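# Move the sponge-filled tote from floor to desk

## Task

Pick up the tote holding two yellow sponges from the floor and place it upright on the desk. At the end both sponges must lie fully inside the tote, with no part hanging over its rim. The robot must not tip over or end up leaning, or the attempt fails. The result only counts if the tote stays in place without the robot holding or supporting it.

## Robot and tools

Robot: a Hello Robot Stretch 3 with one arm. It has a two-wheeled base (0.33 m long, 0.34 m wide), a lift that slides the arm up and down a mast, and a telescoping arm that reaches out to the robot's right side. The arm cannot move forward or back, so you drive the base to shift the gripper along the robot's length. The base can only drive straight or spin in place; it cannot move sideways. Spins pivot about the point halfway between the drive wheels, which sits 0.05 m behind the front edge. With the arm pulled in and the wrist folded, a spin sweeps a 0.28 m radius; an unfolded, level wrist sticks out past that circle.

Frames: the base frame has its origin on the floor between the drive wheels, x forward, y left, z up. hand_pose is reported in this frame, located where the closed fingertips meet; with all wrist joints at zero its x axis points up, y points back along the arm toward the mast, z toward the robot's rear. The odometry frame is the base frame as it was when the scene began. Heading is positive to the left, range -3.142 to 3.142, and wheel slip is counted as motion.

execute_actions: argument "actions" is a list holding exactly one action, or empty to just read the state and images. An action may contain "base", "joints", or both, plus optional "contact_limits"; the parts start at the same moment. "base" takes one command only: {"translate_m": d}, a relative straight drive of d metres from the base's last reported position, forward positive, -1 to 1; or {"rotate_rad": d}, a relative turn in place, left/counter-clockwise positive, -3.2 to 3.2. "joints" is a dictionary of absolute targets by name: lift_m 0 to 1.1 (arm height); arm_m 0 to 0.52 (extension); wrist_yaw_rad -1.345 to 4.42 (0 along the arm, positive toward the front, 3.0 folded over the base); wrist_pitch_rad -1.57 to 0.451 (0 level, negative tips fingers down); wrist_roll_rad -2.911 to 2.911 (0 fingers side by side, level); gripper_m -0.089 to 0.179 (larger is wider; actual fingertip gap is about 0.007 m less when almost shut, 0.025 m less when fully open, and zero under 0.007); head_pan_rad -3.953 to 1.73 (0 forward, positive left, -1.57 looks along the arm); head_tilt_rad -1.53 to 0.419 (negative looks down). Tolerances for done: lift and arm ±0.004, yaw and roll ±0.02, pitch ±0.05, gripper ±0.004, head ±0.02. "contact_limits" accepts only arm_m, a motor effort percentage 1 to 100 at which the arm motion halts; too small halts immediately, and values above the maximum are clipped. "cameras" picks images: head_camera, nav_camera, wrist_camera or all; omitted or null gives all, [] gives none. A bad key, value or camera name rejects the whole call. Each action is capped at 15 s. Joints or base left out may keep driving toward an earlier target.

wait: "seconds" 0 to 10; commands nothing and returns the state and images. zoom_image: "camera" plus "region" [x0, y0, x1, y1] in pixels of that camera's newest full image, origin top-left, at most 504 by 504. finished_scene: "scene" number; ends the scene permanently and reports success.

Result lines: base_status and joint_status give how each commanded motion ended: done (for the base, wheels turned the full amount even if slipping), off_target (resting short and possibly still pushing), contact_stop, time_out or torque_fault. After the last three the target is dropped. on_its_own lists uncommanded joints; its "held at" is the target held, not the actual position. A stop in one call cancels the remaining calls of that reply. lidar_m: 12 distances from the base origin, 30-degree sectors starting straight ahead and going counter-clockwise (4th left, 7th behind, 10th right), scanning a plane 0.17 m up, range 0.15 to 12 m, "-" for nothing; it misses table tops, clear objects, thin legs, and parts blocked by the robot (mast in sector 5, more when the lift is low). wrist_depth_mm and head_depth_mm are 7 by 7 grids of median depths (45 to 1000 and 280 to 4000 mm); the head grid follows the sideways image. motor_effort is percent of maximum, positive toward larger values, bracket showing the peak; readings are biased and noisy. Positive wheel effort pushes forward. base_tilt is in degrees, forward and right positive, with a constant offset up to about 4. turned_by_wheels and turned_by_imu give rotation since the previous result.

Cameras: head_camera and nav_camera move with the head joints; wrist_camera rides on the gripper. Calibration lines give K, distortion and T_world_to_cam mapping the base frame to each camera; true values can be slightly off, especially for the wrist camera.

Cautions: the arm and lift halt and go limp when pressing firmly; a limp lift may sag under load or creep upward if the fingers close on a surface. The base, wrist and head never auto-stop and will keep shoving. Wrist servos under sustained strain switch off for 10 s. Fold or unfold the wrist only with lift_m 0.32 to 0.95, wrist_pitch_rad -0.4 and roll near 0; once folded the lift may go down to 0.25. With yaw below -0.4 keep pitch at -0.5 or lower. Pushing into something fixed with the gripper above about 0.45 m, repeating a push after a contact stop, driving while gripping or pushing something immovable, or snagging furniture (especially reversing) can tip the robot; back out in small steps, free the gripper, and lower the lift near 0.2 if still leaning. To grasp, command gripper_m smaller than the object width; to let go, open at least 0.02 past the contact value; readings do not confirm a hold. Avoid drops, slams and hard hits. Fast base speed (0.30 m/s, 1.9 rad/s) needs lift below 0.30, arm below 0.03 and yaw above 2.54; otherwise 0.10 m/s and 0.63 rad/s. Loose objects may occasionally be nudged by outside forces, and the robot keeps holding its last command while you deliberate.

Each tool is called after ">>>" by a JSON object that holds its "op" and its "data".

## Session

I'll start by checking the robot's state and what the cameras see.

>>> {"op": "execute_actions", "data": {"actions": []}}

Scene clock: 0.00 s.
base_odometry: x=+0.000 y=+0.000 heading=+0.000 (m, m, rad; odometry frame)
turned_by_wheels: +0.000 (rad since the last result)
turned_by_imu: +0.000 (rad since the last result)
base_tilt: forward=+0.0 right=-1.2 (deg)
lidar_m: 1.56 1.36 2.37 2.41 2.16 1.91 2.23 1.45 1.76 1.42 1.66 1.54
head_depth_mm: 1432 1435 1428 1432 1438 1432 1417 / 1504 1508 1495 1490 1493 1484 1483 / 1574 1560 1569 1557 1562 1557 1549 / 1649 1632 1636 1645 1638 1632 1630 / 1723 1718 1719 1715 1723 1705 1708 / 1805 1818 1817 1804 1812 1787 1761 / 1858 1913 1913 1911 1911 1607 1580
base_status: not commanded
joint_positions: lift_m=+0.478 arm_m=+0.003 wrist_yaw_rad=+3.102 wrist_pitch_rad=-0.365 wrist_roll_rad=-0.019 gripper_m=+0.037 head_pan_rad=+0.011 head_tilt_rad=+0.006
joint_status: not commanded
motor_effort: left_wheel=+0 right_wheel=+0 lift_m=+45 arm_m=-1 wrist_yaw_rad=+0 wrist_pitch_rad=+4 wrist_roll_rad=+0 gripper_m=+0 head_pan_rad=+0 head_tilt_rad=+1 (%)
hand_pose: x=-0.0120 y=+0.0831 z=+0.5024 quat_wxyz=(+0.141, +0.691, +0.116, +0.699) (m; base frame)
wrist_depth_mm: - - - - - - - / - - - - - - - / - - - - - - - / - - - - - - - / 986 991 971 937 917 867 866 / 842 816 799 770 720 742 729 / 712 700 670 645 650 646 622
pictures: head_camera (sideways: a quarter turn clockwise sets it upright), nav_camera (sideways: a quarter turn counterclockwise sets it upright), wrist_camera
Images, in order (width x height): head_camera 896x504, nav_camera 672x504, wrist_camera 644x364.

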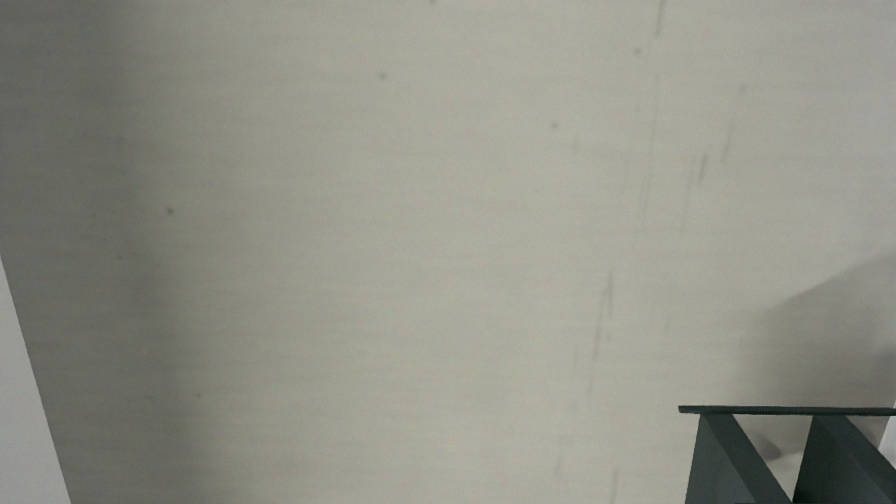

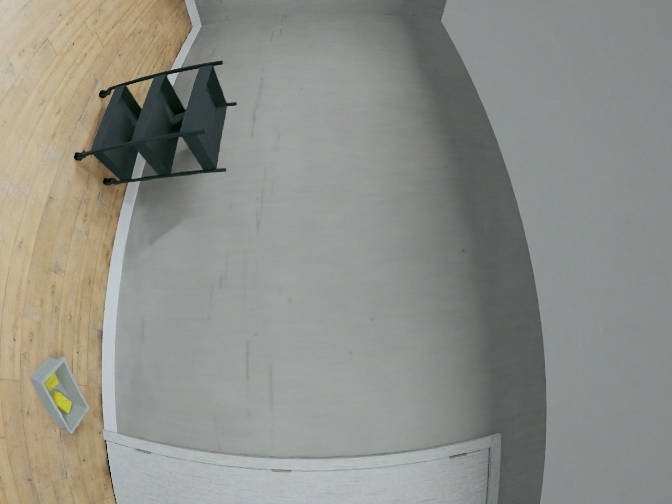

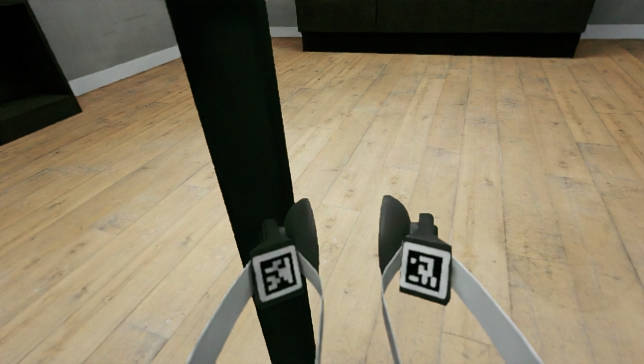

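>>> {"op": "execute_actions", "data": {"actions": [{"joints": {"head_pan_rad": -0.56, "head_tilt_rad": -0.86}}], "cameras": ["head_camera", "nav_camera"]}}

Scene clock: 2.50 s.
base_odometry: x=+0.000 y=+0.000 heading=+0.000 (m, m, rad; odometry frame)
turned_by_wheels: +0.000 (rad since the last result)
turned_by_imu: +0.001 (rad since the last result)
base_tilt: forward=+0.0 right=-1.1 (deg)
lidar_m: 1.55 1.36 2.37 2.41 2.16 1.91 2.23 1.45 1.76 1.42 1.66 1.54
head_depth_mm: 1424 1643 1891 1674 1437 1261 1118 / 1401 1627 1870 1678 1440 1261 1123 / 1400 1603 1857 1640 1444 1272 1125 / 1374 1591 1852 1628 1449 1272 1126 / 1370 1569 1840 1655 1452 1270 1134 / 1344 1545 1807 1696 1457 1280 1128 / 1328 1524 1776 1703 1453 1275 1131
base_status: not commanded
joint_positions: lift_m=+0.478 arm_m=+0.003 wrist_yaw_rad=+3.102 wrist_pitch_rad=-0.365 wrist_roll_rad=-0.019 gripper_m=+0.037 head_pan_rad=-0.553 head_tilt_rad=-0.849
joint_status: all done
motor_effort: left_wheel=+0(0) right_wheel=+0(0) lift_m=+45(45) arm_m=-1(0) wrist_yaw_rad=+1(0) wrist_pitch_rad=+4(4) wrist_roll_rad=+0(0) gripper_m=+0(0) head_pan_rad=-3(23) head_tilt_rad=-4(32) (%)
hand_pose: x=-0.0120 y=+0.0831 z=+0.5024 quat_wxyz=(+0.141, +0.691, +0.116, +0.699) (m; base frame)
wrist_depth_mm: - - - - - - - / - - - - - - - / - - - - - - - / - - - - - - - / - 985 962 932 907 857 847 / 848 805 790 751 734 741 723 / 701 695 687 661 665 644 629
pictures: head_camera (sideways: a quarter turn clockwise sets it upright), nav_camera (sideways: a quarter turn counterclockwise sets it upright)
camera_calibration (this result's frames):
head_camera: T_world_to_cam=[[-0.635377, 0.399115, -0.661062, 0.882923], [0.506748, 0.86146, 0.0330467, -0.0401155], [0.582668, -0.313995, -0.749603, 0.934619], [0, 0, 0, 1]] pos_world=[0.0367445, -0.0243645, 1.28559]
nav_camera: T_world_to_cam=[[0.610659, -0.407028, 0.679282, -0.843076], [-0.568657, -0.822368, 0.0184448, 0.0320836], [0.551112, -0.397542, -0.733645, 0.913571], [0, 0, 0, 1]] pos_world=[0.0295959, 0.0464126, 1.24233]
Images, in order (width x height): head_camera 896x504, nav_camera 672x504.

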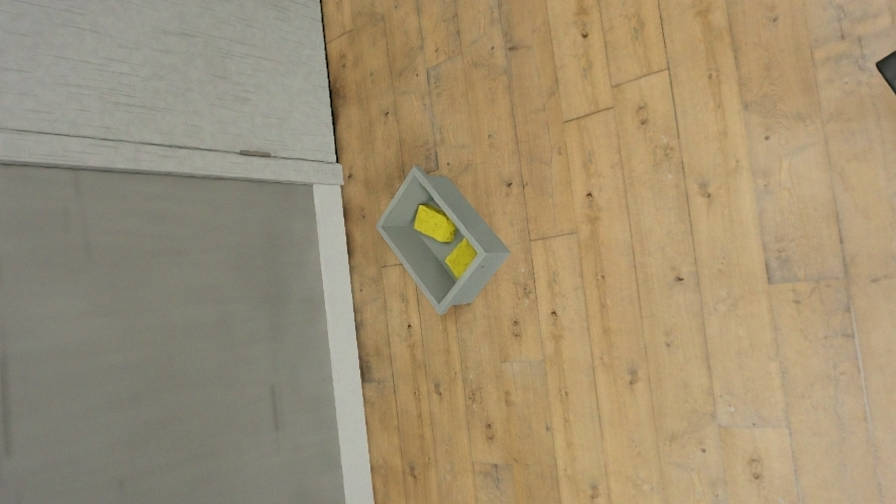

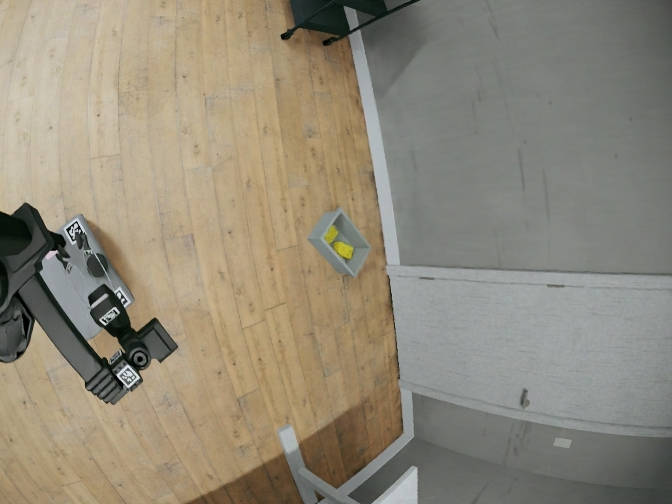

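>>> {"op": "zoom_image", "data": {"camera": "head_camera", "region": [340, 140, 540, 340]}}

>>> {"op": "execute_actions", "data": {"actions": [{"joints": {"head_pan_rad": -1.57, "head_tilt_rad": -0.5}}], "cameras": ["head_camera", "nav_camera"]}}

Region (340, 140, 540, 340) of head_camera's 896x504 image, scaled by 2.520, with more detail than that image has.

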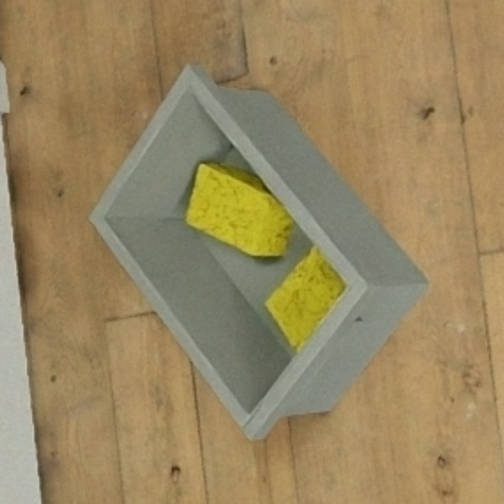

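Scene clock: 4.23 s.
base_odometry: x=+0.000 y=+0.000 heading=+0.000 (m, m, rad; odometry frame)
turned_by_wheels: +0.000 (rad since the last result)
turned_by_imu: +0.000 (rad since the last result)
base_tilt: forward=+0.0 right=-1.2 (deg)
lidar_m: 1.56 1.36 2.38 2.40 2.16 1.92 2.23 1.45 1.76 1.41 1.66 1.54
head_depth_mm: 1448 1554 1627 1164 1940 1558 1300 / 1505 1624 1690 1223 1937 1557 1297 / 1559 1701 1743 1287 1944 1559 1302 / 1639 1776 1841 1357 1796 1565 1300 / 1706 1871 2035 2241 1957 1557 1299 / 1780 1948 2155 2388 1972 1573 1303 / 1855 1999 2174 2273 1946 1568 1303
base_status: not commanded
joint_positions: lift_m=+0.478 arm_m=+0.003 wrist_yaw_rad=+3.102 wrist_pitch_rad=-0.365 wrist_roll_rad=-0.019 gripper_m=+0.037 head_pan_rad=-1.563 head_tilt_rad=-0.507
joint_status: all done
motor_effort: left_wheel=+0(0) right_wheel=+1(1) lift_m=+46(45) arm_m=+0(1) wrist_yaw_rad=+1(0) wrist_pitch_rad=+4(4) wrist_roll_rad=+0(1) gripper_m=+0(0) head_pan_rad=-3(31) head_tilt_rad=+2(21) (%)
hand_pose: x=-0.0120 y=+0.0831 z=+0.5024 quat_wxyz=(+0.141, +0.691, +0.116, +0.699) (m; base frame)
wrist_depth_mm: - - - - - - - / - - - - - - - / - - - - - - - / - - - - - - - / 993 985 931 906 918 851 838 / 868 805 782 781 702 730 721 / 695 696 685 657 658 642 623
pictures: head_camera (sideways: a quarter turn clockwise sets it upright), nav_camera (sideways: a quarter turn counterclockwise sets it upright)
camera_calibration (this result's frames):
head_camera: T_world_to_cam=[[0.00217779, 0.485835, -0.874048, 1.15666], [0.998953, 0.0388923, 0.0241071, -0.0314924], [0.0457058, -0.873185, -0.485242, 0.594002], [0, 0, 0, 1]] pos_world=[0.00179112, -0.0420487, 1.29997]
nav_camera: T_world_to_cam=[[-0.0220658, -0.463988, 0.885567, -1.10813], [-0.998879, 0.0473364, -0.0000875809, 0.0588309], [-0.0418789, -0.884576, -0.464512, 0.567075], [0, 0, 0, 1]] pos_world=[0.0580618, -0.0153207, 1.24474]
Images, in order (width x height): head_camera 896x504, nav_camera 672x504.

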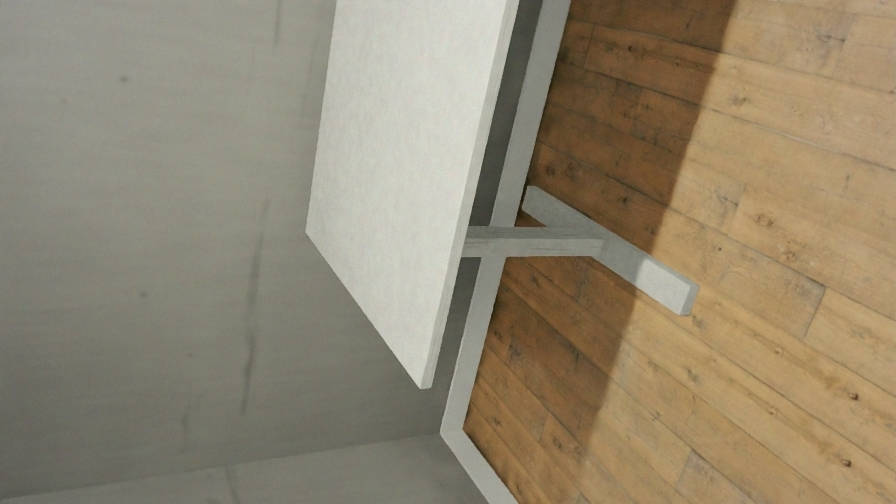

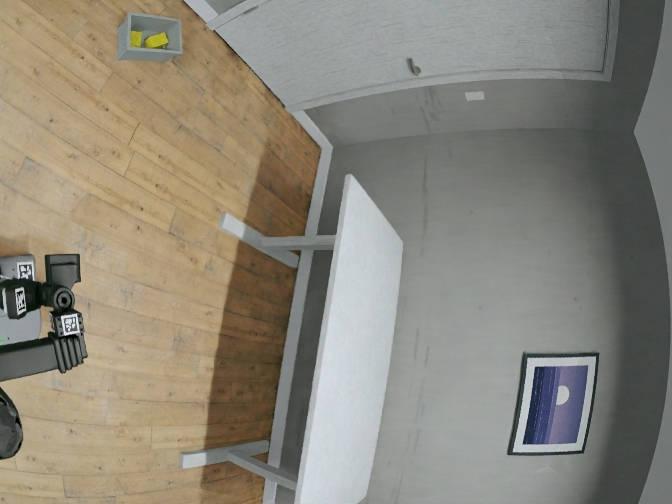

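>>> {"op": "execute_actions", "data": {"actions": [{"base": {"rotate_rad": 2.09}, "joints": {"lift_m": 0.27, "wrist_pitch_rad": -0.4}}], "cameras": []}}

Scene clock: 35.00 s.
base_odometry: x=+0.000 y=+0.000 heading=+2.090 (m, m, rad; odometry frame)
turned_by_wheels: +2.090 (rad since the last result)
turned_by_imu: +2.121 (rad since the last result)
base_tilt: forward=+0.0 right=-1.1 (deg)
lidar_m: 2.16 1.91 2.23 1.45 1.76 1.41 1.65 1.54 1.56 1.36 2.38 2.41
head_depth_mm: 1632 1742 1808 1958 1932 1551 1296 / 1806 1936 1799 1793 1817 1569 1304 / 2018 2191 1844 1890 1894 1564 1296 / 2277 2473 2686 2380 1898 1562 1301 / 2603 2875 3191 2617 1956 1561 1308 / 2730 2948 3187 2602 1980 1562 1303 / 2590 2786 2991 2517 1961 1570 1307
base_status: done
joint_positions: lift_m=+0.271 arm_m=+0.003 wrist_yaw_rad=+3.102 wrist_pitch_rad=-0.414 wrist_roll_rad=-0.019 gripper_m=+0.037 head_pan_rad=-1.563 head_tilt_rad=-0.507
joint_status: all done
motor_effort: left_wheel=-2(6) right_wheel=+2(8) lift_m=+16(42) arm_m=+0(0) wrist_yaw_rad=+0(0) wrist_pitch_rad=+5(4) wrist_roll_rad=+0(0) gripper_m=+0(0) head_pan_rad=-3(3) head_tilt_rad=+3(3) (%)
hand_pose: x=-0.0122 y=+0.0772 z=+0.2843 quat_wxyz=(+0.158, +0.688, +0.133, +0.696) (m; base frame)
wrist_depth_mm: - - - - - - - / - - - - - - 999 / 984 956 - 873 828 798 771 / 746 734 715 682 674 649 621 / 616 590 602 571 562 550 522 / 523 520 - - - 461 451 / 457 - - - 410 408 400
pictures: none
No camera images: the call's "cameras" was empty. Leave "cameras" out to get every camera's image.

>>> {"op": "execute_actions", "data": {"actions": [{"base": {"translate_m": -0.79}}], "cameras": []}}

>>> {"op": "execute_actions", "data": {"actions": [{"base": {"rotate_rad": -0.38}, "joints": {"lift_m": 0.36, "head_pan_rad": -1.57, "head_tilt_rad": -1.15}}], "cameras": ["head_camera", "nav_camera"]}}

Scene clock: 40.23 s.
base_odometry: x=+0.392 y=-0.686 heading=+2.090 (m, m, rad; odometry frame)
turned_by_wheels: +0.000 (rad since the last result)
turned_by_imu: +0.002 (rad since the last result)
base_tilt: forward=+0.0 right=-1.2 (deg)
lidar_m: 2.94 2.64 1.51 1.39 1.28 1.30 0.97 0.88 0.92 1.16 1.46 2.88
head_depth_mm: 952 1020 1084 1168 1252 1342 1299 / 1057 1128 1220 1310 1427 1493 1290 / 1182 1277 1378 1507 1661 1555 1302 / 1336 1455 1599 1779 1882 1567 1300 / 1544 1703 1903 2092 1907 1561 1302 / 1804 2043 2038 1984 1874 1566 1305 / 2223 2566 1876 1906 1827 1573 1299
base_status: done
joint_positions: lift_m=+0.271 arm_m=+0.003 wrist_yaw_rad=+3.102 wrist_pitch_rad=-0.415 wrist_roll_rad=-0.019 gripper_m=+0.037 head_pan_rad=-1.563 head_tilt_rad=-0.507
joint_status: not commanded
motor_effort: left_wheel=-2(9) right_wheel=+2(5) lift_m=+17(17) arm_m=+0(0) wrist_yaw_rad=+1(0) wrist_pitch_rad=+4(4) wrist_roll_rad=-1(0) gripper_m=+0(0) head_pan_rad=-3(2) head_tilt_rad=+3(2) (%)
hand_pose: x=-0.0122 y=+0.0772 z=+0.2842 quat_wxyz=(+0.158, +0.688, +0.133, +0.696) (m; base frame)
wrist_depth_mm: 988 - - - - - - / - - - - - - - / 975 873 - 878 817 796 761 / 762 716 671 681 666 652 646 / 616 603 585 568 553 543 529 / 521 522 - - - 468 452 / 463 - - - 410 407 396
pictures: none
No camera images: the call's "cameras" was empty. Leave "cameras" out to get every camera's image.

Scene clock: 41.90 s.
base_odometry: x=+0.392 y=-0.686 heading=+1.710 (m, m, rad; odometry frame)
turned_by_wheels: -0.380 (rad since the last result)
turned_by_imu: -0.385 (rad since the last result)
base_tilt: forward=+0.0 right=-1.2 (deg)
lidar_m: 2.98 2.63 2.83 1.51 1.33 0.83 1.27 0.92 0.88 0.95 1.32 1.47
head_depth_mm: 927 1097 1322 1378 1269 1167 - / 986 1179 1449 1381 1266 - - / 1054 1277 1483 1325 1292 - - / 1130 1392 1515 1340 1291 1181 1100 / 1225 1540 1518 1370 1288 1192 1107 / 1322 1606 1533 1394 1288 1187 1108 / 1448 1676 1528 1396 1289 1197 1107
base_status: done
joint_positions: lift_m=+0.359 arm_m=+0.003 wrist_yaw_rad=+3.102 wrist_pitch_rad=-0.415 wrist_roll_rad=-0.019 gripper_m=+0.037 head_pan_rad=-1.563 head_tilt_rad=-1.136
joint_status: all done
motor_effort: left_wheel=+1(6) right_wheel=-1(6) lift_m=+64(68) arm_m=+0(0) wrist_yaw_rad=+0(0) wrist_pitch_rad=+5(5) wrist_roll_rad=+0(0) gripper_m=+0(0) head_pan_rad=-3(3) head_tilt_rad=-5(30) (%)
hand_pose: x=-0.0122 y=+0.0771 z=+0.3726 quat_wxyz=(+0.159, +0.688, +0.133, +0.696) (m; base frame)
wrist_depth_mm: - - - - - - - / - - - - - - - / - - - - - 963 949 / 932 929 871 835 814 778 768 / 696 719 714 686 686 656 643 / 606 597 611 584 558 573 555 / 546 533 - - 497 493 485
pictures: head_camera (sideways: a quarter turn clockwise sets it upright), nav_camera (sideways: a quarter turn counterclockwise sets it upright)
camera_calibration (this result's frames):
head_camera: T_world_to_cam=[[-0.000605737, 0.906871, -0.421408, 0.566844], [0.999126, 0.0181614, 0.0376472, -0.049095], [0.0417945, -0.421017, -0.90609, 1.14134], [0, 0, 0, 1]] pos_world=[0.00169399, -0.0326417, 1.27487]
nav_camera: T_world_to_cam=[[-0.0191869, -0.895988, 0.443664, -0.532274], [-0.99877, 0.0374695, 0.0324771, 0.0164484], [-0.0457229, -0.442495, -0.895604, 1.12776], [0, 0, 0, 1]] pos_world=[0.0577799, 0.0215005, 1.24564]
Images, in order (width x height): head_camera 896x504, nav_camera 672x504.

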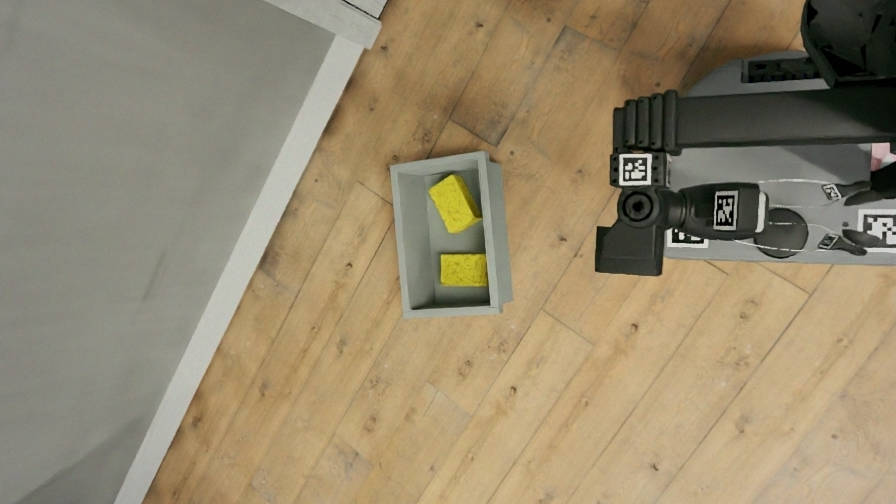

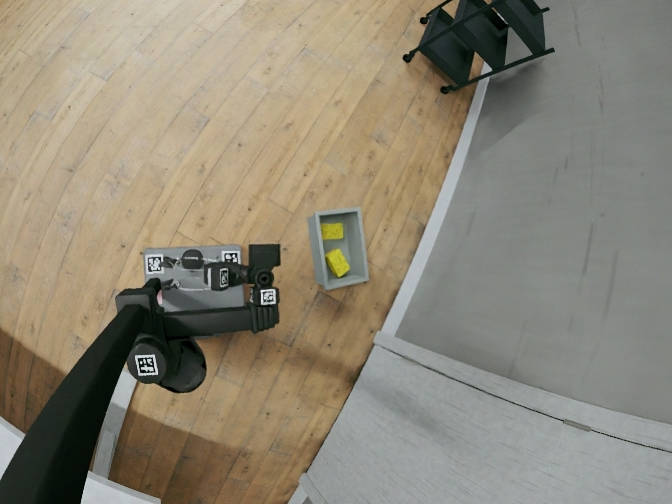

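>>> {"op": "zoom_image", "data": {"camera": "head_camera", "region": [360, 130, 560, 330]}}

>>> {"op": "execute_actions", "data": {"actions": [{"joints": {"wrist_yaw_rad": 0.0}}], "cameras": []}}

Region (360, 130, 560, 330) of head_camera's 896x504 image, scaled by 2.520, with more detail than that image has.

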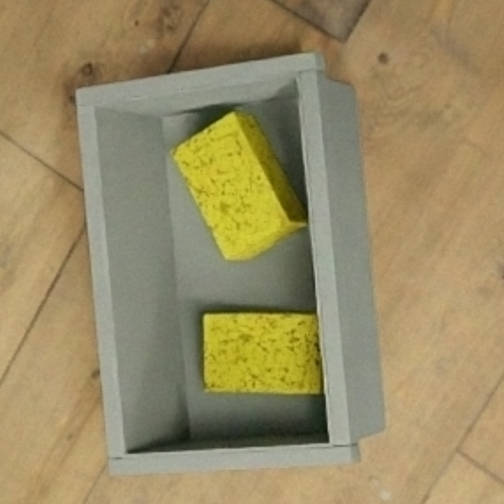

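Scene clock: 45.07 s.
base_odometry: x=+0.392 y=-0.686 heading=+1.710 (m, m, rad; odometry frame)
turned_by_wheels: +0.000 (rad since the last result)
turned_by_imu: +0.001 (rad since the last result)
base_tilt: forward=+0.0 right=-1.1 (deg)
lidar_m: 2.97 2.63 2.84 1.51 1.33 0.82 1.27 0.92 0.88 0.95 1.31 1.46
head_depth_mm: 924 1096 1322 1371 1266 1174 - / 985 1181 1447 1378 1270 - - / 1054 1279 1491 1338 1292 - - / 1131 1400 1515 1331 1276 1187 1105 / 1221 1534 1522 1368 1275 1192 1105 / 1324 1617 1522 1389 1282 1191 1109 / 1455 1669 1529 1399 1279 1193 1110
base_status: not commanded
joint_positions: lift_m=+0.359 arm_m=+0.003 wrist_yaw_rad=+0.003 wrist_pitch_rad=-0.415 wrist_roll_rad=-0.019 gripper_m=+0.037 head_pan_rad=-1.563 head_tilt_rad=-1.136
joint_status: all done
motor_effort: left_wheel=+1(1) right_wheel=-1(2) lift_m=+64(64) arm_m=-1(0) wrist_yaw_rad=-4(6) wrist_pitch_rad=+4(5) wrist_roll_rad=+0(0) gripper_m=+0(0) head_pan_rad=-3(2) head_tilt_rad=-5(5) (%)
hand_pose: x=-0.0208 y=-0.3723 z=+0.3726 quat_wxyz=(+0.699, +0.148, -0.685, -0.143) (m; base frame)
wrist_depth_mm: - - 969 789 681 593 505 / - - - 883 743 618 532 / - - - 964 785 672 575 / 935 916 858 822 779 728 631 / 775 748 688 579 646 664 647 / 628 626 580 551 523 570 549 / 549 539 449 455 479 497 486
pictures: none
No camera images: the call's "cameras" was empty. Leave "cameras" out to get every camera's image.

>>> {"op": "execute_actions", "data": {"actions": [{"joints": {"wrist_yaw_rad": 1.66, "wrist_pitch_rad": -1.57, "gripper_m": 0.1, "arm_m": 0.345}}]}}

Scene clock: 57.27 s.
base_odometry: x=+0.392 y=-0.686 heading=+1.710 (m, m, rad; odometry frame)
turned_by_wheels: +0.000 (rad since the last result)
turned_by_imu: +0.002 (rad since the last result)
base_tilt: forward=+0.1 right=-1.2 (deg)
lidar_m: 2.98 2.63 2.84 1.51 1.32 0.82 1.28 0.92 0.88 0.95 1.31 1.46
head_depth_mm: 928 1099 1324 1376 1265 1176 - / 983 1184 1433 1375 1285 - - / 1056 1280 1502 1329 1268 - - / 1130 1406 1506 1333 1274 1196 1102 / 1219 1531 1525 1373 1285 1184 1107 / 1323 1620 1539 1395 1278 1186 1106 / 1450 1666 1529 1402 1295 1191 1113
base_status: not commanded
joint_positions: lift_m=+0.359 arm_m=+0.345 wrist_yaw_rad=+1.657 wrist_pitch_rad=-1.550 wrist_roll_rad=-0.019 gripper_m=+0.100 head_pan_rad=-1.563 head_tilt_rad=-1.136
joint_status: all done
joint sent to its limit — the command would take wrist_pitch_rad past its lower limit, so that joint was sent only as far as its limit.
motor_effort: left_wheel=+1(1) right_wheel=-1(1) lift_m=+64(64) arm_m=+3(7) wrist_yaw_rad=+2(4) wrist_pitch_rad=-3(4) wrist_roll_rad=+0(0) gripper_m=-1(92) head_pan_rad=-3(3) head_tilt_rad=-5(5) (%)
hand_pose: x=-0.0402 y=-0.4915 z=+0.2412 quat_wxyz=(+0.706, +0.706, +0.030, +0.044) (m; base frame)
wrist_depth_mm: 386 381 375 375 329 325 357 / 398 398 389 384 378 339 371 / - 410 407 398 384 353 383 / 425 428 417 408 359 357 395 / - 438 435 423 366 315 402 / 465 463 446 443 435 - 420 / 479 469 458 458 453 451 441
pictures: head_camera (sideways: a quarter turn clockwise sets it upright), nav_camera (sideways: a quarter turn counterclockwise sets it upright), wrist_camera
camera_calibration (this result's frames):
head_camera: T_world_to_cam=[[-0.000605846, 0.906871, -0.421408, 0.566844], [0.999126, 0.0181615, 0.0376472, -0.049095], [0.0417945, -0.421016, -0.90609, 1.14134], [0, 0, 0, 1]] pos_world=[0.00169399, -0.0326417, 1.27487]
nav_camera: T_world_to_cam=[[-0.0191868, -0.895988, 0.443664, -0.532274], [-0.99877, 0.0374693, 0.0324771, 0.0164484], [-0.0457229, -0.442495, -0.895605, 1.12776], [0, 0, 0, 1]] pos_world=[0.0577799, 0.0215005, 1.24564]
wrist_camera: T_world_to_cam=[[0.068017, -0.996673, -0.0449121, -0.461378], [-0.978215, -0.0754719, 0.193389, -0.0977944], [-0.196135, 0.0307799, -0.980094, 0.407484], [0, 0, 0, 1]] pos_world=[0.0156395, -0.479766, 0.397564]
Images, in order (width x height): head_camera 896x504, nav_camera 672x504, wrist_camera 644x364.

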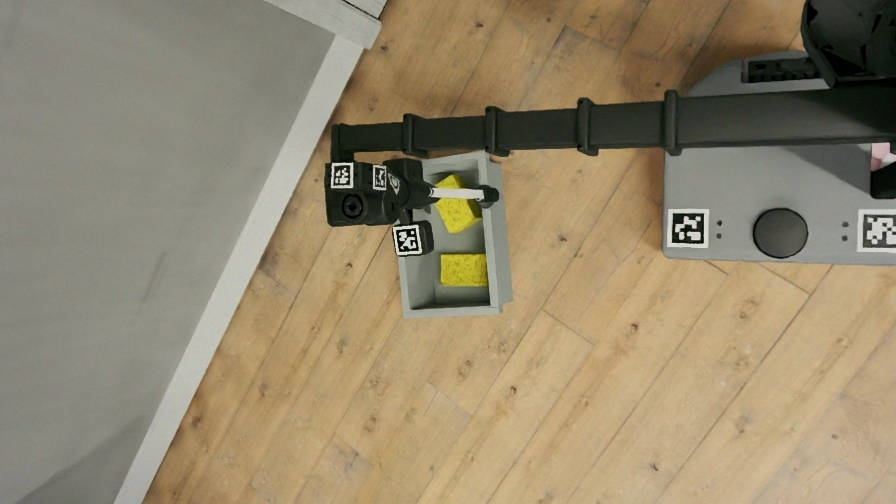

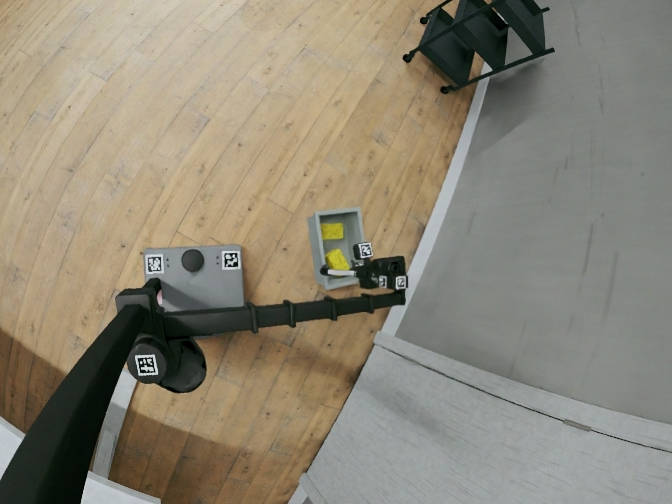

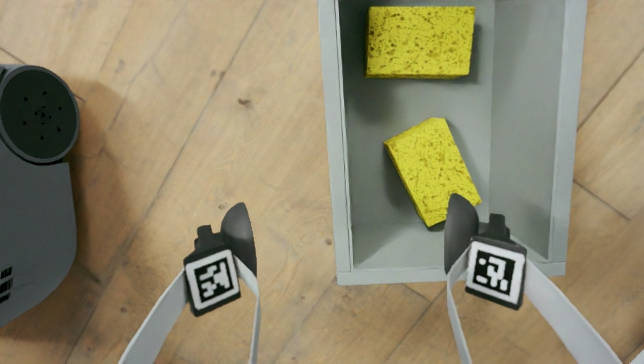

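>>> {"op": "zoom_image", "data": {"camera": "wrist_camera", "region": [200, 0, 564, 364]}}

Region (200, 0, 564, 364) of wrist_camera's 644x364 image, scaled by 1.385.

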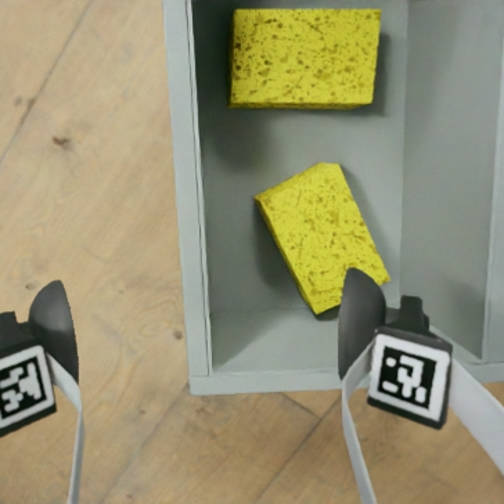

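>>> {"op": "execute_actions", "data": {"actions": [{"base": {"translate_m": 0.055}, "joints": {"wrist_yaw_rad": 1.70, "arm_m": 0.336, "lift_m": 0.25}}], "cameras": ["head_camera", "wrist_camera"]}}

Scene clock: 64.93 s.
base_odometry: x=+0.384 y=-0.632 heading=+1.710 (m, m, rad; odometry frame)
turned_by_wheels: +0.000 (rad since the last result)
turned_by_imu: +0.001 (rad since the last result)
base_tilt: forward=+0.0 right=-1.2 (deg)
lidar_m: 2.93 2.59 2.80 1.51 1.38 0.87 1.32 0.95 0.91 0.98 1.36 1.54
head_depth_mm: 951 1128 1377 1374 1263 1170 - / 1018 1217 1453 1377 1269 - - / 1087 1317 1493 1321 1273 - - / 1170 1436 1514 1308 1272 1197 1104 / 1261 1566 1518 1389 1284 1188 1102 / 1360 1641 1524 1397 1287 1187 1111 / 1497 1689 1540 1409 1292 1195 1108
base_status: done
joint_positions: lift_m=+0.251 arm_m=+0.336 wrist_yaw_rad=+1.697 wrist_pitch_rad=-1.551 wrist_roll_rad=-0.019 gripper_m=+0.100 head_pan_rad=-1.563 head_tilt_rad=-1.136
joint_status: all done
motor_effort: left_wheel=+1(5) right_wheel=-1(2) lift_m=+16(59) arm_m=-3(3) wrist_yaw_rad=+3(3) wrist_pitch_rad=-3(3) wrist_roll_rad=+0(1) gripper_m=+0(0) head_pan_rad=-3(2) head_tilt_rad=-5(5) (%)
hand_pose: x=-0.0402 y=-0.4839 z=+0.1328 quat_wxyz=(+0.705, +0.705, +0.044, +0.058) (m; base frame)
wrist_depth_mm: 283 279 277 268 266 266 230 / 290 287 282 280 232 229 230 / 301 295 292 291 240 234 230 / 314 308 303 296 291 288 232 / 323 317 311 308 297 294 230 / 332 328 326 321 315 - 234 / 344 343 338 329 295 281 223
pictures: head_camera (sideways: a quarter turn clockwise sets it upright), wrist_camera
camera_calibration (this result's frames):
head_camera: T_world_to_cam=[[-0.000596332, 0.906871, -0.421408, 0.566844], [0.999126, 0.018151, 0.0376472, -0.049095], [0.0417901, -0.421017, -0.90609, 1.14134], [0, 0, 0, 1]] pos_world=[0.00169365, -0.0326417, 1.27487]
wrist_camera: T_world_to_cam=[[0.107239, -0.993219, -0.044905, -0.455438], [-0.974406, -0.113968, 0.193766, -0.0947926], [-0.197569, 0.0229764, -0.98002, 0.29716], [0, 0, 0, 1]] pos_world=[0.0151839, -0.46998, 0.289139]
Images, in order (width x height): head_camera 896x504, wrist_camera 644x364.

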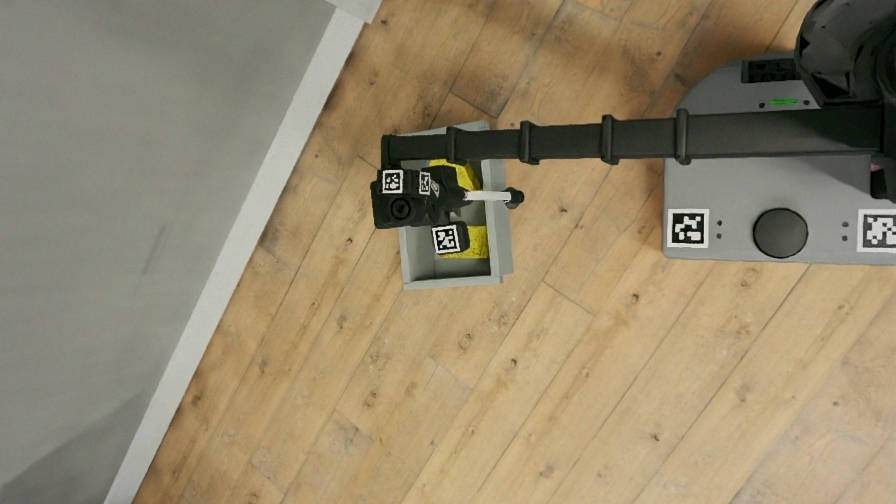

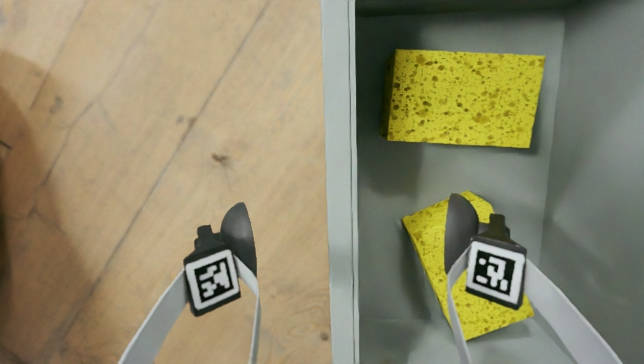

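>>> {"op": "execute_actions", "data": {"actions": [{"joints": {"lift_m": 0.197, "gripper_m": 0.07}}], "cameras": ["head_camera", "wrist_camera"]}}

Scene clock: 70.70 s.
base_odometry: x=+0.384 y=-0.632 heading=+1.710 (m, m, rad; odometry frame)
turned_by_wheels: +0.000 (rad since the last result)
turned_by_imu: +0.001 (rad since the last result)
base_tilt: forward=+0.0 right=-1.1 (deg)
lidar_m: 2.93 2.58 2.80 1.51 1.38 0.87 1.32 0.95 0.91 0.98 1.36 1.54
head_depth_mm: 954 1125 1372 1371 1265 1176 - / 1019 1219 1456 1367 1274 1198 - / 1087 1318 1493 1312 1278 - - / 1169 1440 1516 1305 1285 1202 1102 / 1263 1557 1514 1389 1284 1186 1103 / 1373 1641 1526 1395 1285 1191 1104 / 1500 1694 1537 1398 1281 1191 1110
base_status: not commanded
joint_positions: lift_m=+0.198 arm_m=+0.336 wrist_yaw_rad=+1.697 wrist_pitch_rad=-1.551 wrist_roll_rad=-0.019 gripper_m=+0.070 head_pan_rad=-1.563 head_tilt_rad=-1.136
joint_status: all done
motor_effort: left_wheel=+1(1) right_wheel=-1(1) lift_m=+17(18) arm_m=-3(3) wrist_yaw_rad=+4(4) wrist_pitch_rad=-3(3) wrist_roll_rad=+0(1) gripper_m=+0(92) head_pan_rad=-3(3) head_tilt_rad=-5(5) (%)
hand_pose: x=-0.0402 y=-0.4839 z=+0.0798 quat_wxyz=(+0.705, +0.705, +0.044, +0.058) (m; base frame)
wrist_depth_mm: 232 231 223 110 216 211 209 / 237 234 232 114 183 179 179 / 246 244 240 118 190 184 201 / 256 251 249 121 239 234 230 / 267 259 258 127 248 218 233 / 273 267 268 258 257 203 233 / 285 281 275 269 264 213 222
pictures: head_camera (sideways: a quarter turn clockwise sets it upright), wrist_camera
camera_calibration (this result's frames):
head_camera: T_world_to_cam=[[-0.00059644, 0.906871, -0.421408, 0.566844], [0.999126, 0.0181511, 0.0376472, -0.049095], [0.0417901, -0.421017, -0.90609, 1.14134], [0, 0, 0, 1]] pos_world=[0.00169366, -0.0326417, 1.27487]
wrist_camera: T_world_to_cam=[[0.107242, -0.993218, -0.044905, -0.457814], [-0.974405, -0.113971, 0.193766, -0.0845225], [-0.19757, 0.0229759, -0.98002, 0.245211], [0, 0, 0, 1]] pos_world=[0.0151839, -0.469977, 0.236131]
Images, in order (width x height): head_camera 896x504, wrist_camera 644x364.

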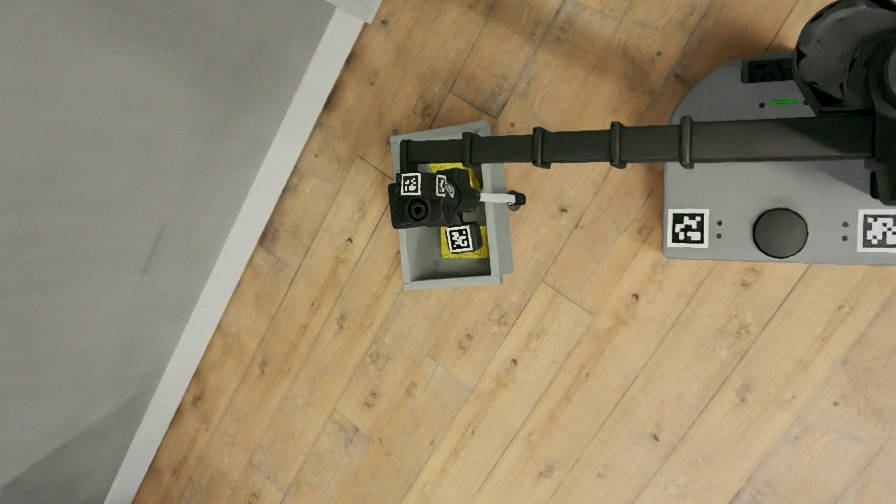

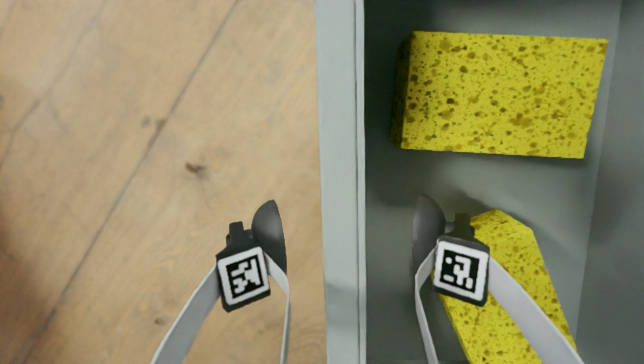

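>>> {"op": "execute_actions", "data": {"actions": [{"joints": {"gripper_m": -0.02}}], "cameras": ["wrist_camera"]}}

Scene clock: 73.50 s.
base_odometry: x=+0.384 y=-0.632 heading=+1.710 (m, m, rad; odometry frame)
turned_by_wheels: +0.000 (rad since the last result)
turned_by_imu: +0.001 (rad since the last result)
base_tilt: forward=+0.0 right=-1.1 (deg)
lidar_m: 2.92 2.60 2.80 1.51 1.37 0.87 1.31 0.95 0.91 0.98 1.36 1.54
head_depth_mm: 953 1130 1370 1376 1263 1174 - / 1020 1217 1447 1369 1268 1199 - / 1085 1320 1489 1296 1272 - - / 1163 1434 1519 1314 1280 1195 1102 / 1254 1566 1522 1391 1279 1185 1101 / 1361 1626 1528 1391 1283 1188 1108 / 1498 1692 1537 1399 1286 1192 1108
base_status: not commanded
joint_positions: lift_m=+0.198 arm_m=+0.336 wrist_yaw_rad=+1.697 wrist_pitch_rad=-1.551 wrist_roll_rad=-0.019 gripper_m=-0.019 head_pan_rad=-1.563 head_tilt_rad=-1.136
joint_status: all done
motor_effort: left_wheel=+1(1) right_wheel=-1(1) lift_m=+17(17) arm_m=-3(2) wrist_yaw_rad=+4(3) wrist_pitch_rad=-3(3) wrist_roll_rad=+0(0) gripper_m=-19(100) head_pan_rad=-3(3) head_tilt_rad=-5(5) (%)
hand_pose: x=-0.0403 y=-0.4838 z=+0.0798 quat_wxyz=(+0.705, +0.705, +0.044, +0.058) (m; base frame)
wrist_depth_mm: 230 229 223 223 215 212 210 / 236 235 232 227 184 178 178 / 245 244 240 235 207 183 204 / 254 251 248 242 242 238 230 / 263 260 257 124 244 212 239 / 273 270 265 129 258 203 239 / 282 282 275 268 264 211 217
pictures: wrist_camera
camera_calibration (this result's frames):
wrist_camera: T_world_to_cam=[[0.107223, -0.993221, -0.0449005, -0.457744], [-0.974358, -0.113957, 0.19401, -0.0845854], [-0.197812, 0.0229469, -0.979971, 0.245158], [0, 0, 0, 1]] pos_world=[0.0151592, -0.469906, 0.236106]
Images, in order (width x height): wrist_camera 644x364.

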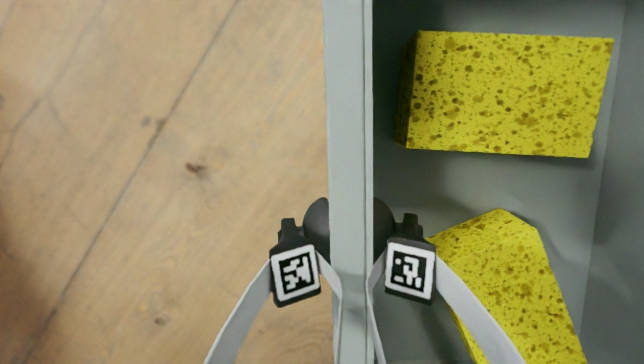

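>>> {"op": "execute_actions", "data": {"actions": [{"joints": {"gripper_m": -0.045, "lift_m": 0.3}}]}}

Scene clock: 76.27 s.
base_odometry: x=+0.384 y=-0.632 heading=+1.710 (m, m, rad; odometry frame)
turned_by_wheels: +0.000 (rad since the last result)
turned_by_imu: +0.001 (rad since the last result)
base_tilt: forward=+0.0 right=-1.1 (deg)
lidar_m: 2.93 2.59 2.81 1.51 1.38 0.87 1.31 0.95 0.49 0.46 1.36 1.55
head_depth_mm: 954 1128 1379 1376 1263 1169 - / 1018 1215 1440 1361 1267 - - / 1086 1331 1518 1207 1277 - - / 1167 1442 1517 1241 1280 1202 1102 / 1255 1563 1515 1394 1282 1185 1105 / 1369 1638 1524 1390 1285 1188 1105 / 1497 1689 1530 1393 1286 1195 1110
base_status: not commanded
joint_positions: lift_m=+0.299 arm_m=+0.336 wrist_yaw_rad=+1.697 wrist_pitch_rad=-1.551 wrist_roll_rad=-0.019 gripper_m=-0.040 head_pan_rad=-1.563 head_tilt_rad=-1.136
joint_status: gripper_m off_target (ended at -0.040, target -0.045); the others done
on_its_own: gripper_m is held at -0.038, not at your -0.045, by its stall guard, which is still easing
motor_effort: left_wheel=+1(1) right_wheel=-1(1) lift_m=+70(69) arm_m=-2(2) wrist_yaw_rad=+3(3) wrist_pitch_rad=-3(3) wrist_roll_rad=+0(0) gripper_m=-4(100) head_pan_rad=-2(3) head_tilt_rad=-5(5) (%)
hand_pose: x=-0.0403 y=-0.4838 z=+0.1811 quat_wxyz=(+0.705, +0.705, +0.045, +0.058) (m; base frame)
wrist_depth_mm: 329 326 321 116 245 254 197 / 338 337 330 119 214 229 201 / 351 343 340 123 224 238 205 / 365 360 356 128 271 270 207 / 379 374 368 130 243 251 212 / 390 383 380 134 284 259 214 / 407 403 393 215 285 266 218
pictures: head_camera (sideways: a quarter turn clockwise sets it upright), nav_camera (sideways: a quarter turn counterclockwise sets it upright), wrist_camera
camera_calibration (this result's frames):
head_camera: T_world_to_cam=[[-0.00059644, 0.906871, -0.421408, 0.566844], [0.999126, 0.0181511, 0.0376472, -0.049095], [0.0417901, -0.421017, -0.90609, 1.14134], [0, 0, 0, 1]] pos_world=[0.00169366, -0.0326417, 1.27487]
nav_camera: T_world_to_cam=[[-0.0191961, -0.895987, 0.443664, -0.532274], [-0.998769, 0.0374797, 0.0324771, 0.0164484], [-0.0457274, -0.442495, -0.895604, 1.12776], [0, 0, 0, 1]] pos_world=[0.0577801, 0.0215, 1.24564]
wrist_camera: T_world_to_cam=[[0.107699, -0.993169, -0.0449003, -0.453162], [-0.974302, -0.114424, 0.194015, -0.104455], [-0.197827, 0.0228512, -0.979971, 0.344338], [0, 0, 0, 1]] pos_world=[0.0151533, -0.469887, 0.33736]
Images, in order (width x height): head_camera 896x504, nav_camera 672x504, wrist_camera 644x364.

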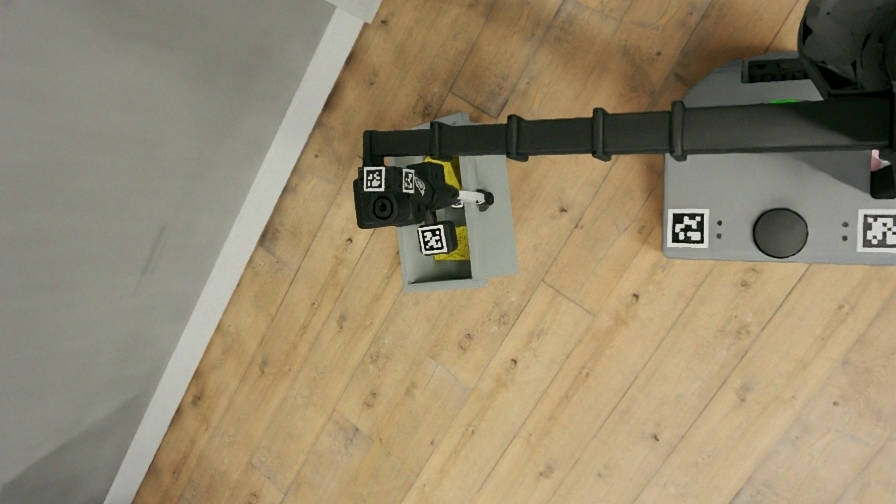

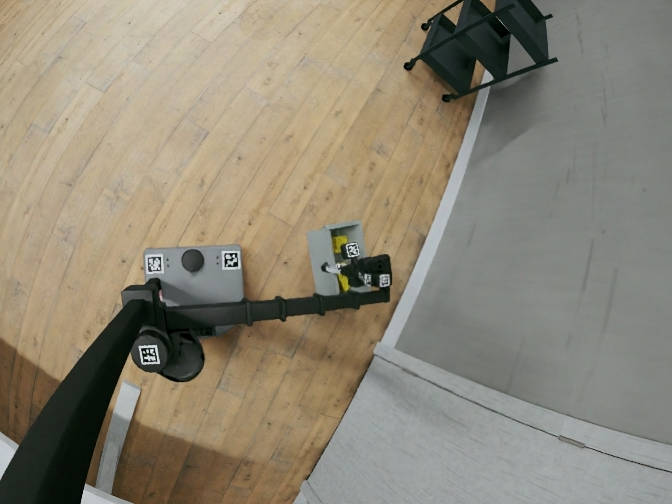

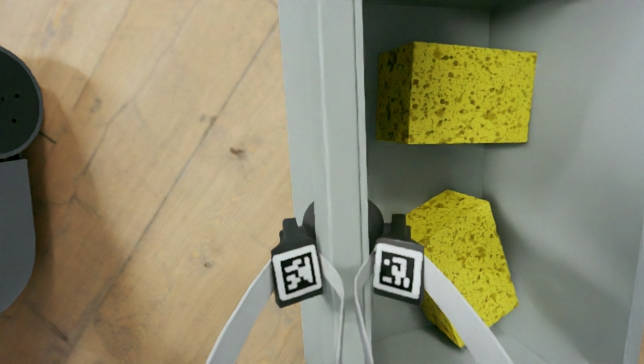

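>>> {"op": "execute_actions", "data": {"actions": [{"joints": {"gripper_m": -0.03, "lift_m": 0.2}}], "cameras": ["head_camera", "wrist_camera"]}}

Scene clock: 78.40 s.
base_odometry: x=+0.384 y=-0.632 heading=+1.710 (m, m, rad; odometry frame)
turned_by_wheels: +0.000 (rad since the last result)
turned_by_imu: +0.001 (rad since the last result)
base_tilt: forward=+0.0 right=-1.1 (deg)
lidar_m: 2.93 2.59 2.81 1.52 1.38 0.87 1.32 0.95 0.91 0.98 1.36 1.54
head_depth_mm: 955 1132 1374 1371 1261 1176 - / 1018 1220 1447 1374 1268 1202 - / 1083 1327 1497 1298 1279 - - / 1166 1444 1506 1350 1277 1194 1101 / 1263 1566 1517 1394 1277 1184 1102 / 1375 1626 1521 1403 1287 1193 1109 / 1498 1688 1529 1398 1296 1196 1109
base_status: not commanded
joint_positions: lift_m=+0.201 arm_m=+0.336 wrist_yaw_rad=+1.697 wrist_pitch_rad=-1.552 wrist_roll_rad=-0.019 gripper_m=-0.029 head_pan_rad=-1.563 head_tilt_rad=-1.136
joint_status: all done
motor_effort: left_wheel=+1(1) right_wheel=-1(2) lift_m=+16(65) arm_m=-1(2) wrist_yaw_rad=+3(3) wrist_pitch_rad=-2(3) wrist_roll_rad=+0(0) gripper_m=-22(26) head_pan_rad=-3(2) head_tilt_rad=-5(5) (%)
hand_pose: x=-0.0405 y=-0.4838 z=+0.0829 quat_wxyz=(+0.705, +0.705, +0.045, +0.058) (m; base frame)
wrist_depth_mm: 233 231 228 113 219 216 205 / 242 237 235 116 226 182 179 / 249 246 243 120 234 187 185 / 257 253 253 246 242 238 232 / 268 264 259 127 247 217 209 / 276 273 269 134 261 206 206 / 288 284 279 273 270 214 212
pictures: head_camera (sideways: a quarter turn clockwise sets it upright), wrist_camera
camera_calibration (this result's frames):
head_camera: T_world_to_cam=[[-0.000597908, 0.907085, -0.420947, 0.566243], [0.999126, 0.0181319, 0.0376526, -0.0491021], [0.0417867, -0.420556, -0.906304, 1.14161], [0, 0, 0, 1]] pos_world=[0.00169355, -0.0326279, 1.27486]
wrist_camera: T_world_to_cam=[[0.107656, -0.993175, -0.044883, -0.457484], [-0.974123, -0.1144, 0.194928, -0.0856804], [-0.198732, 0.0227365, -0.97979, 0.247938], [0, 0, 0, 1]] pos_world=[0.0150606, -0.4698, 0.239096]
Images, in order (width x height): head_camera 896x504, wrist_camera 644x364.

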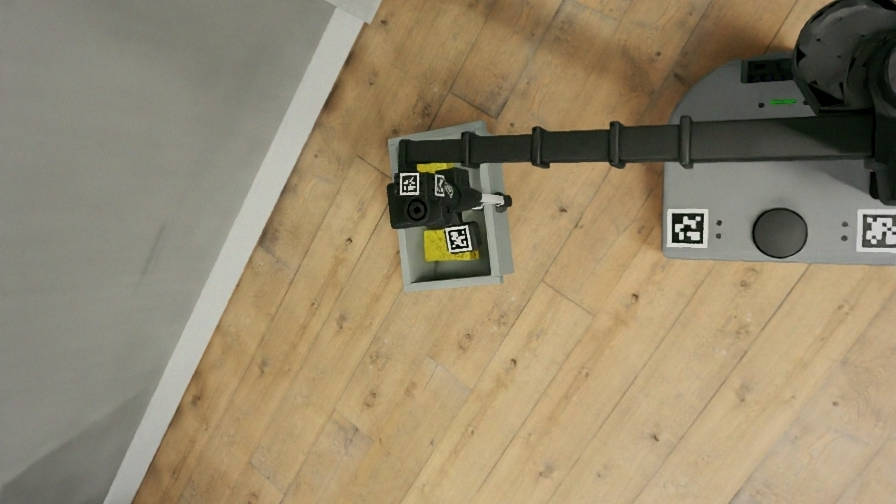

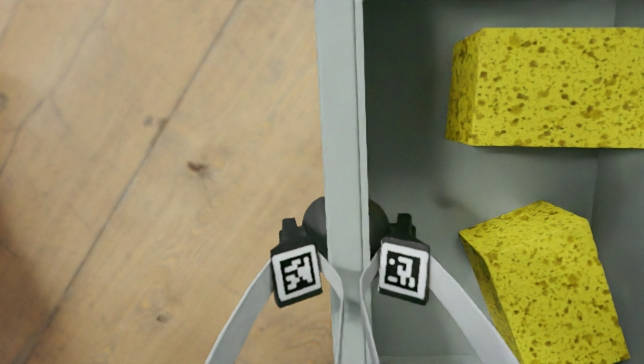

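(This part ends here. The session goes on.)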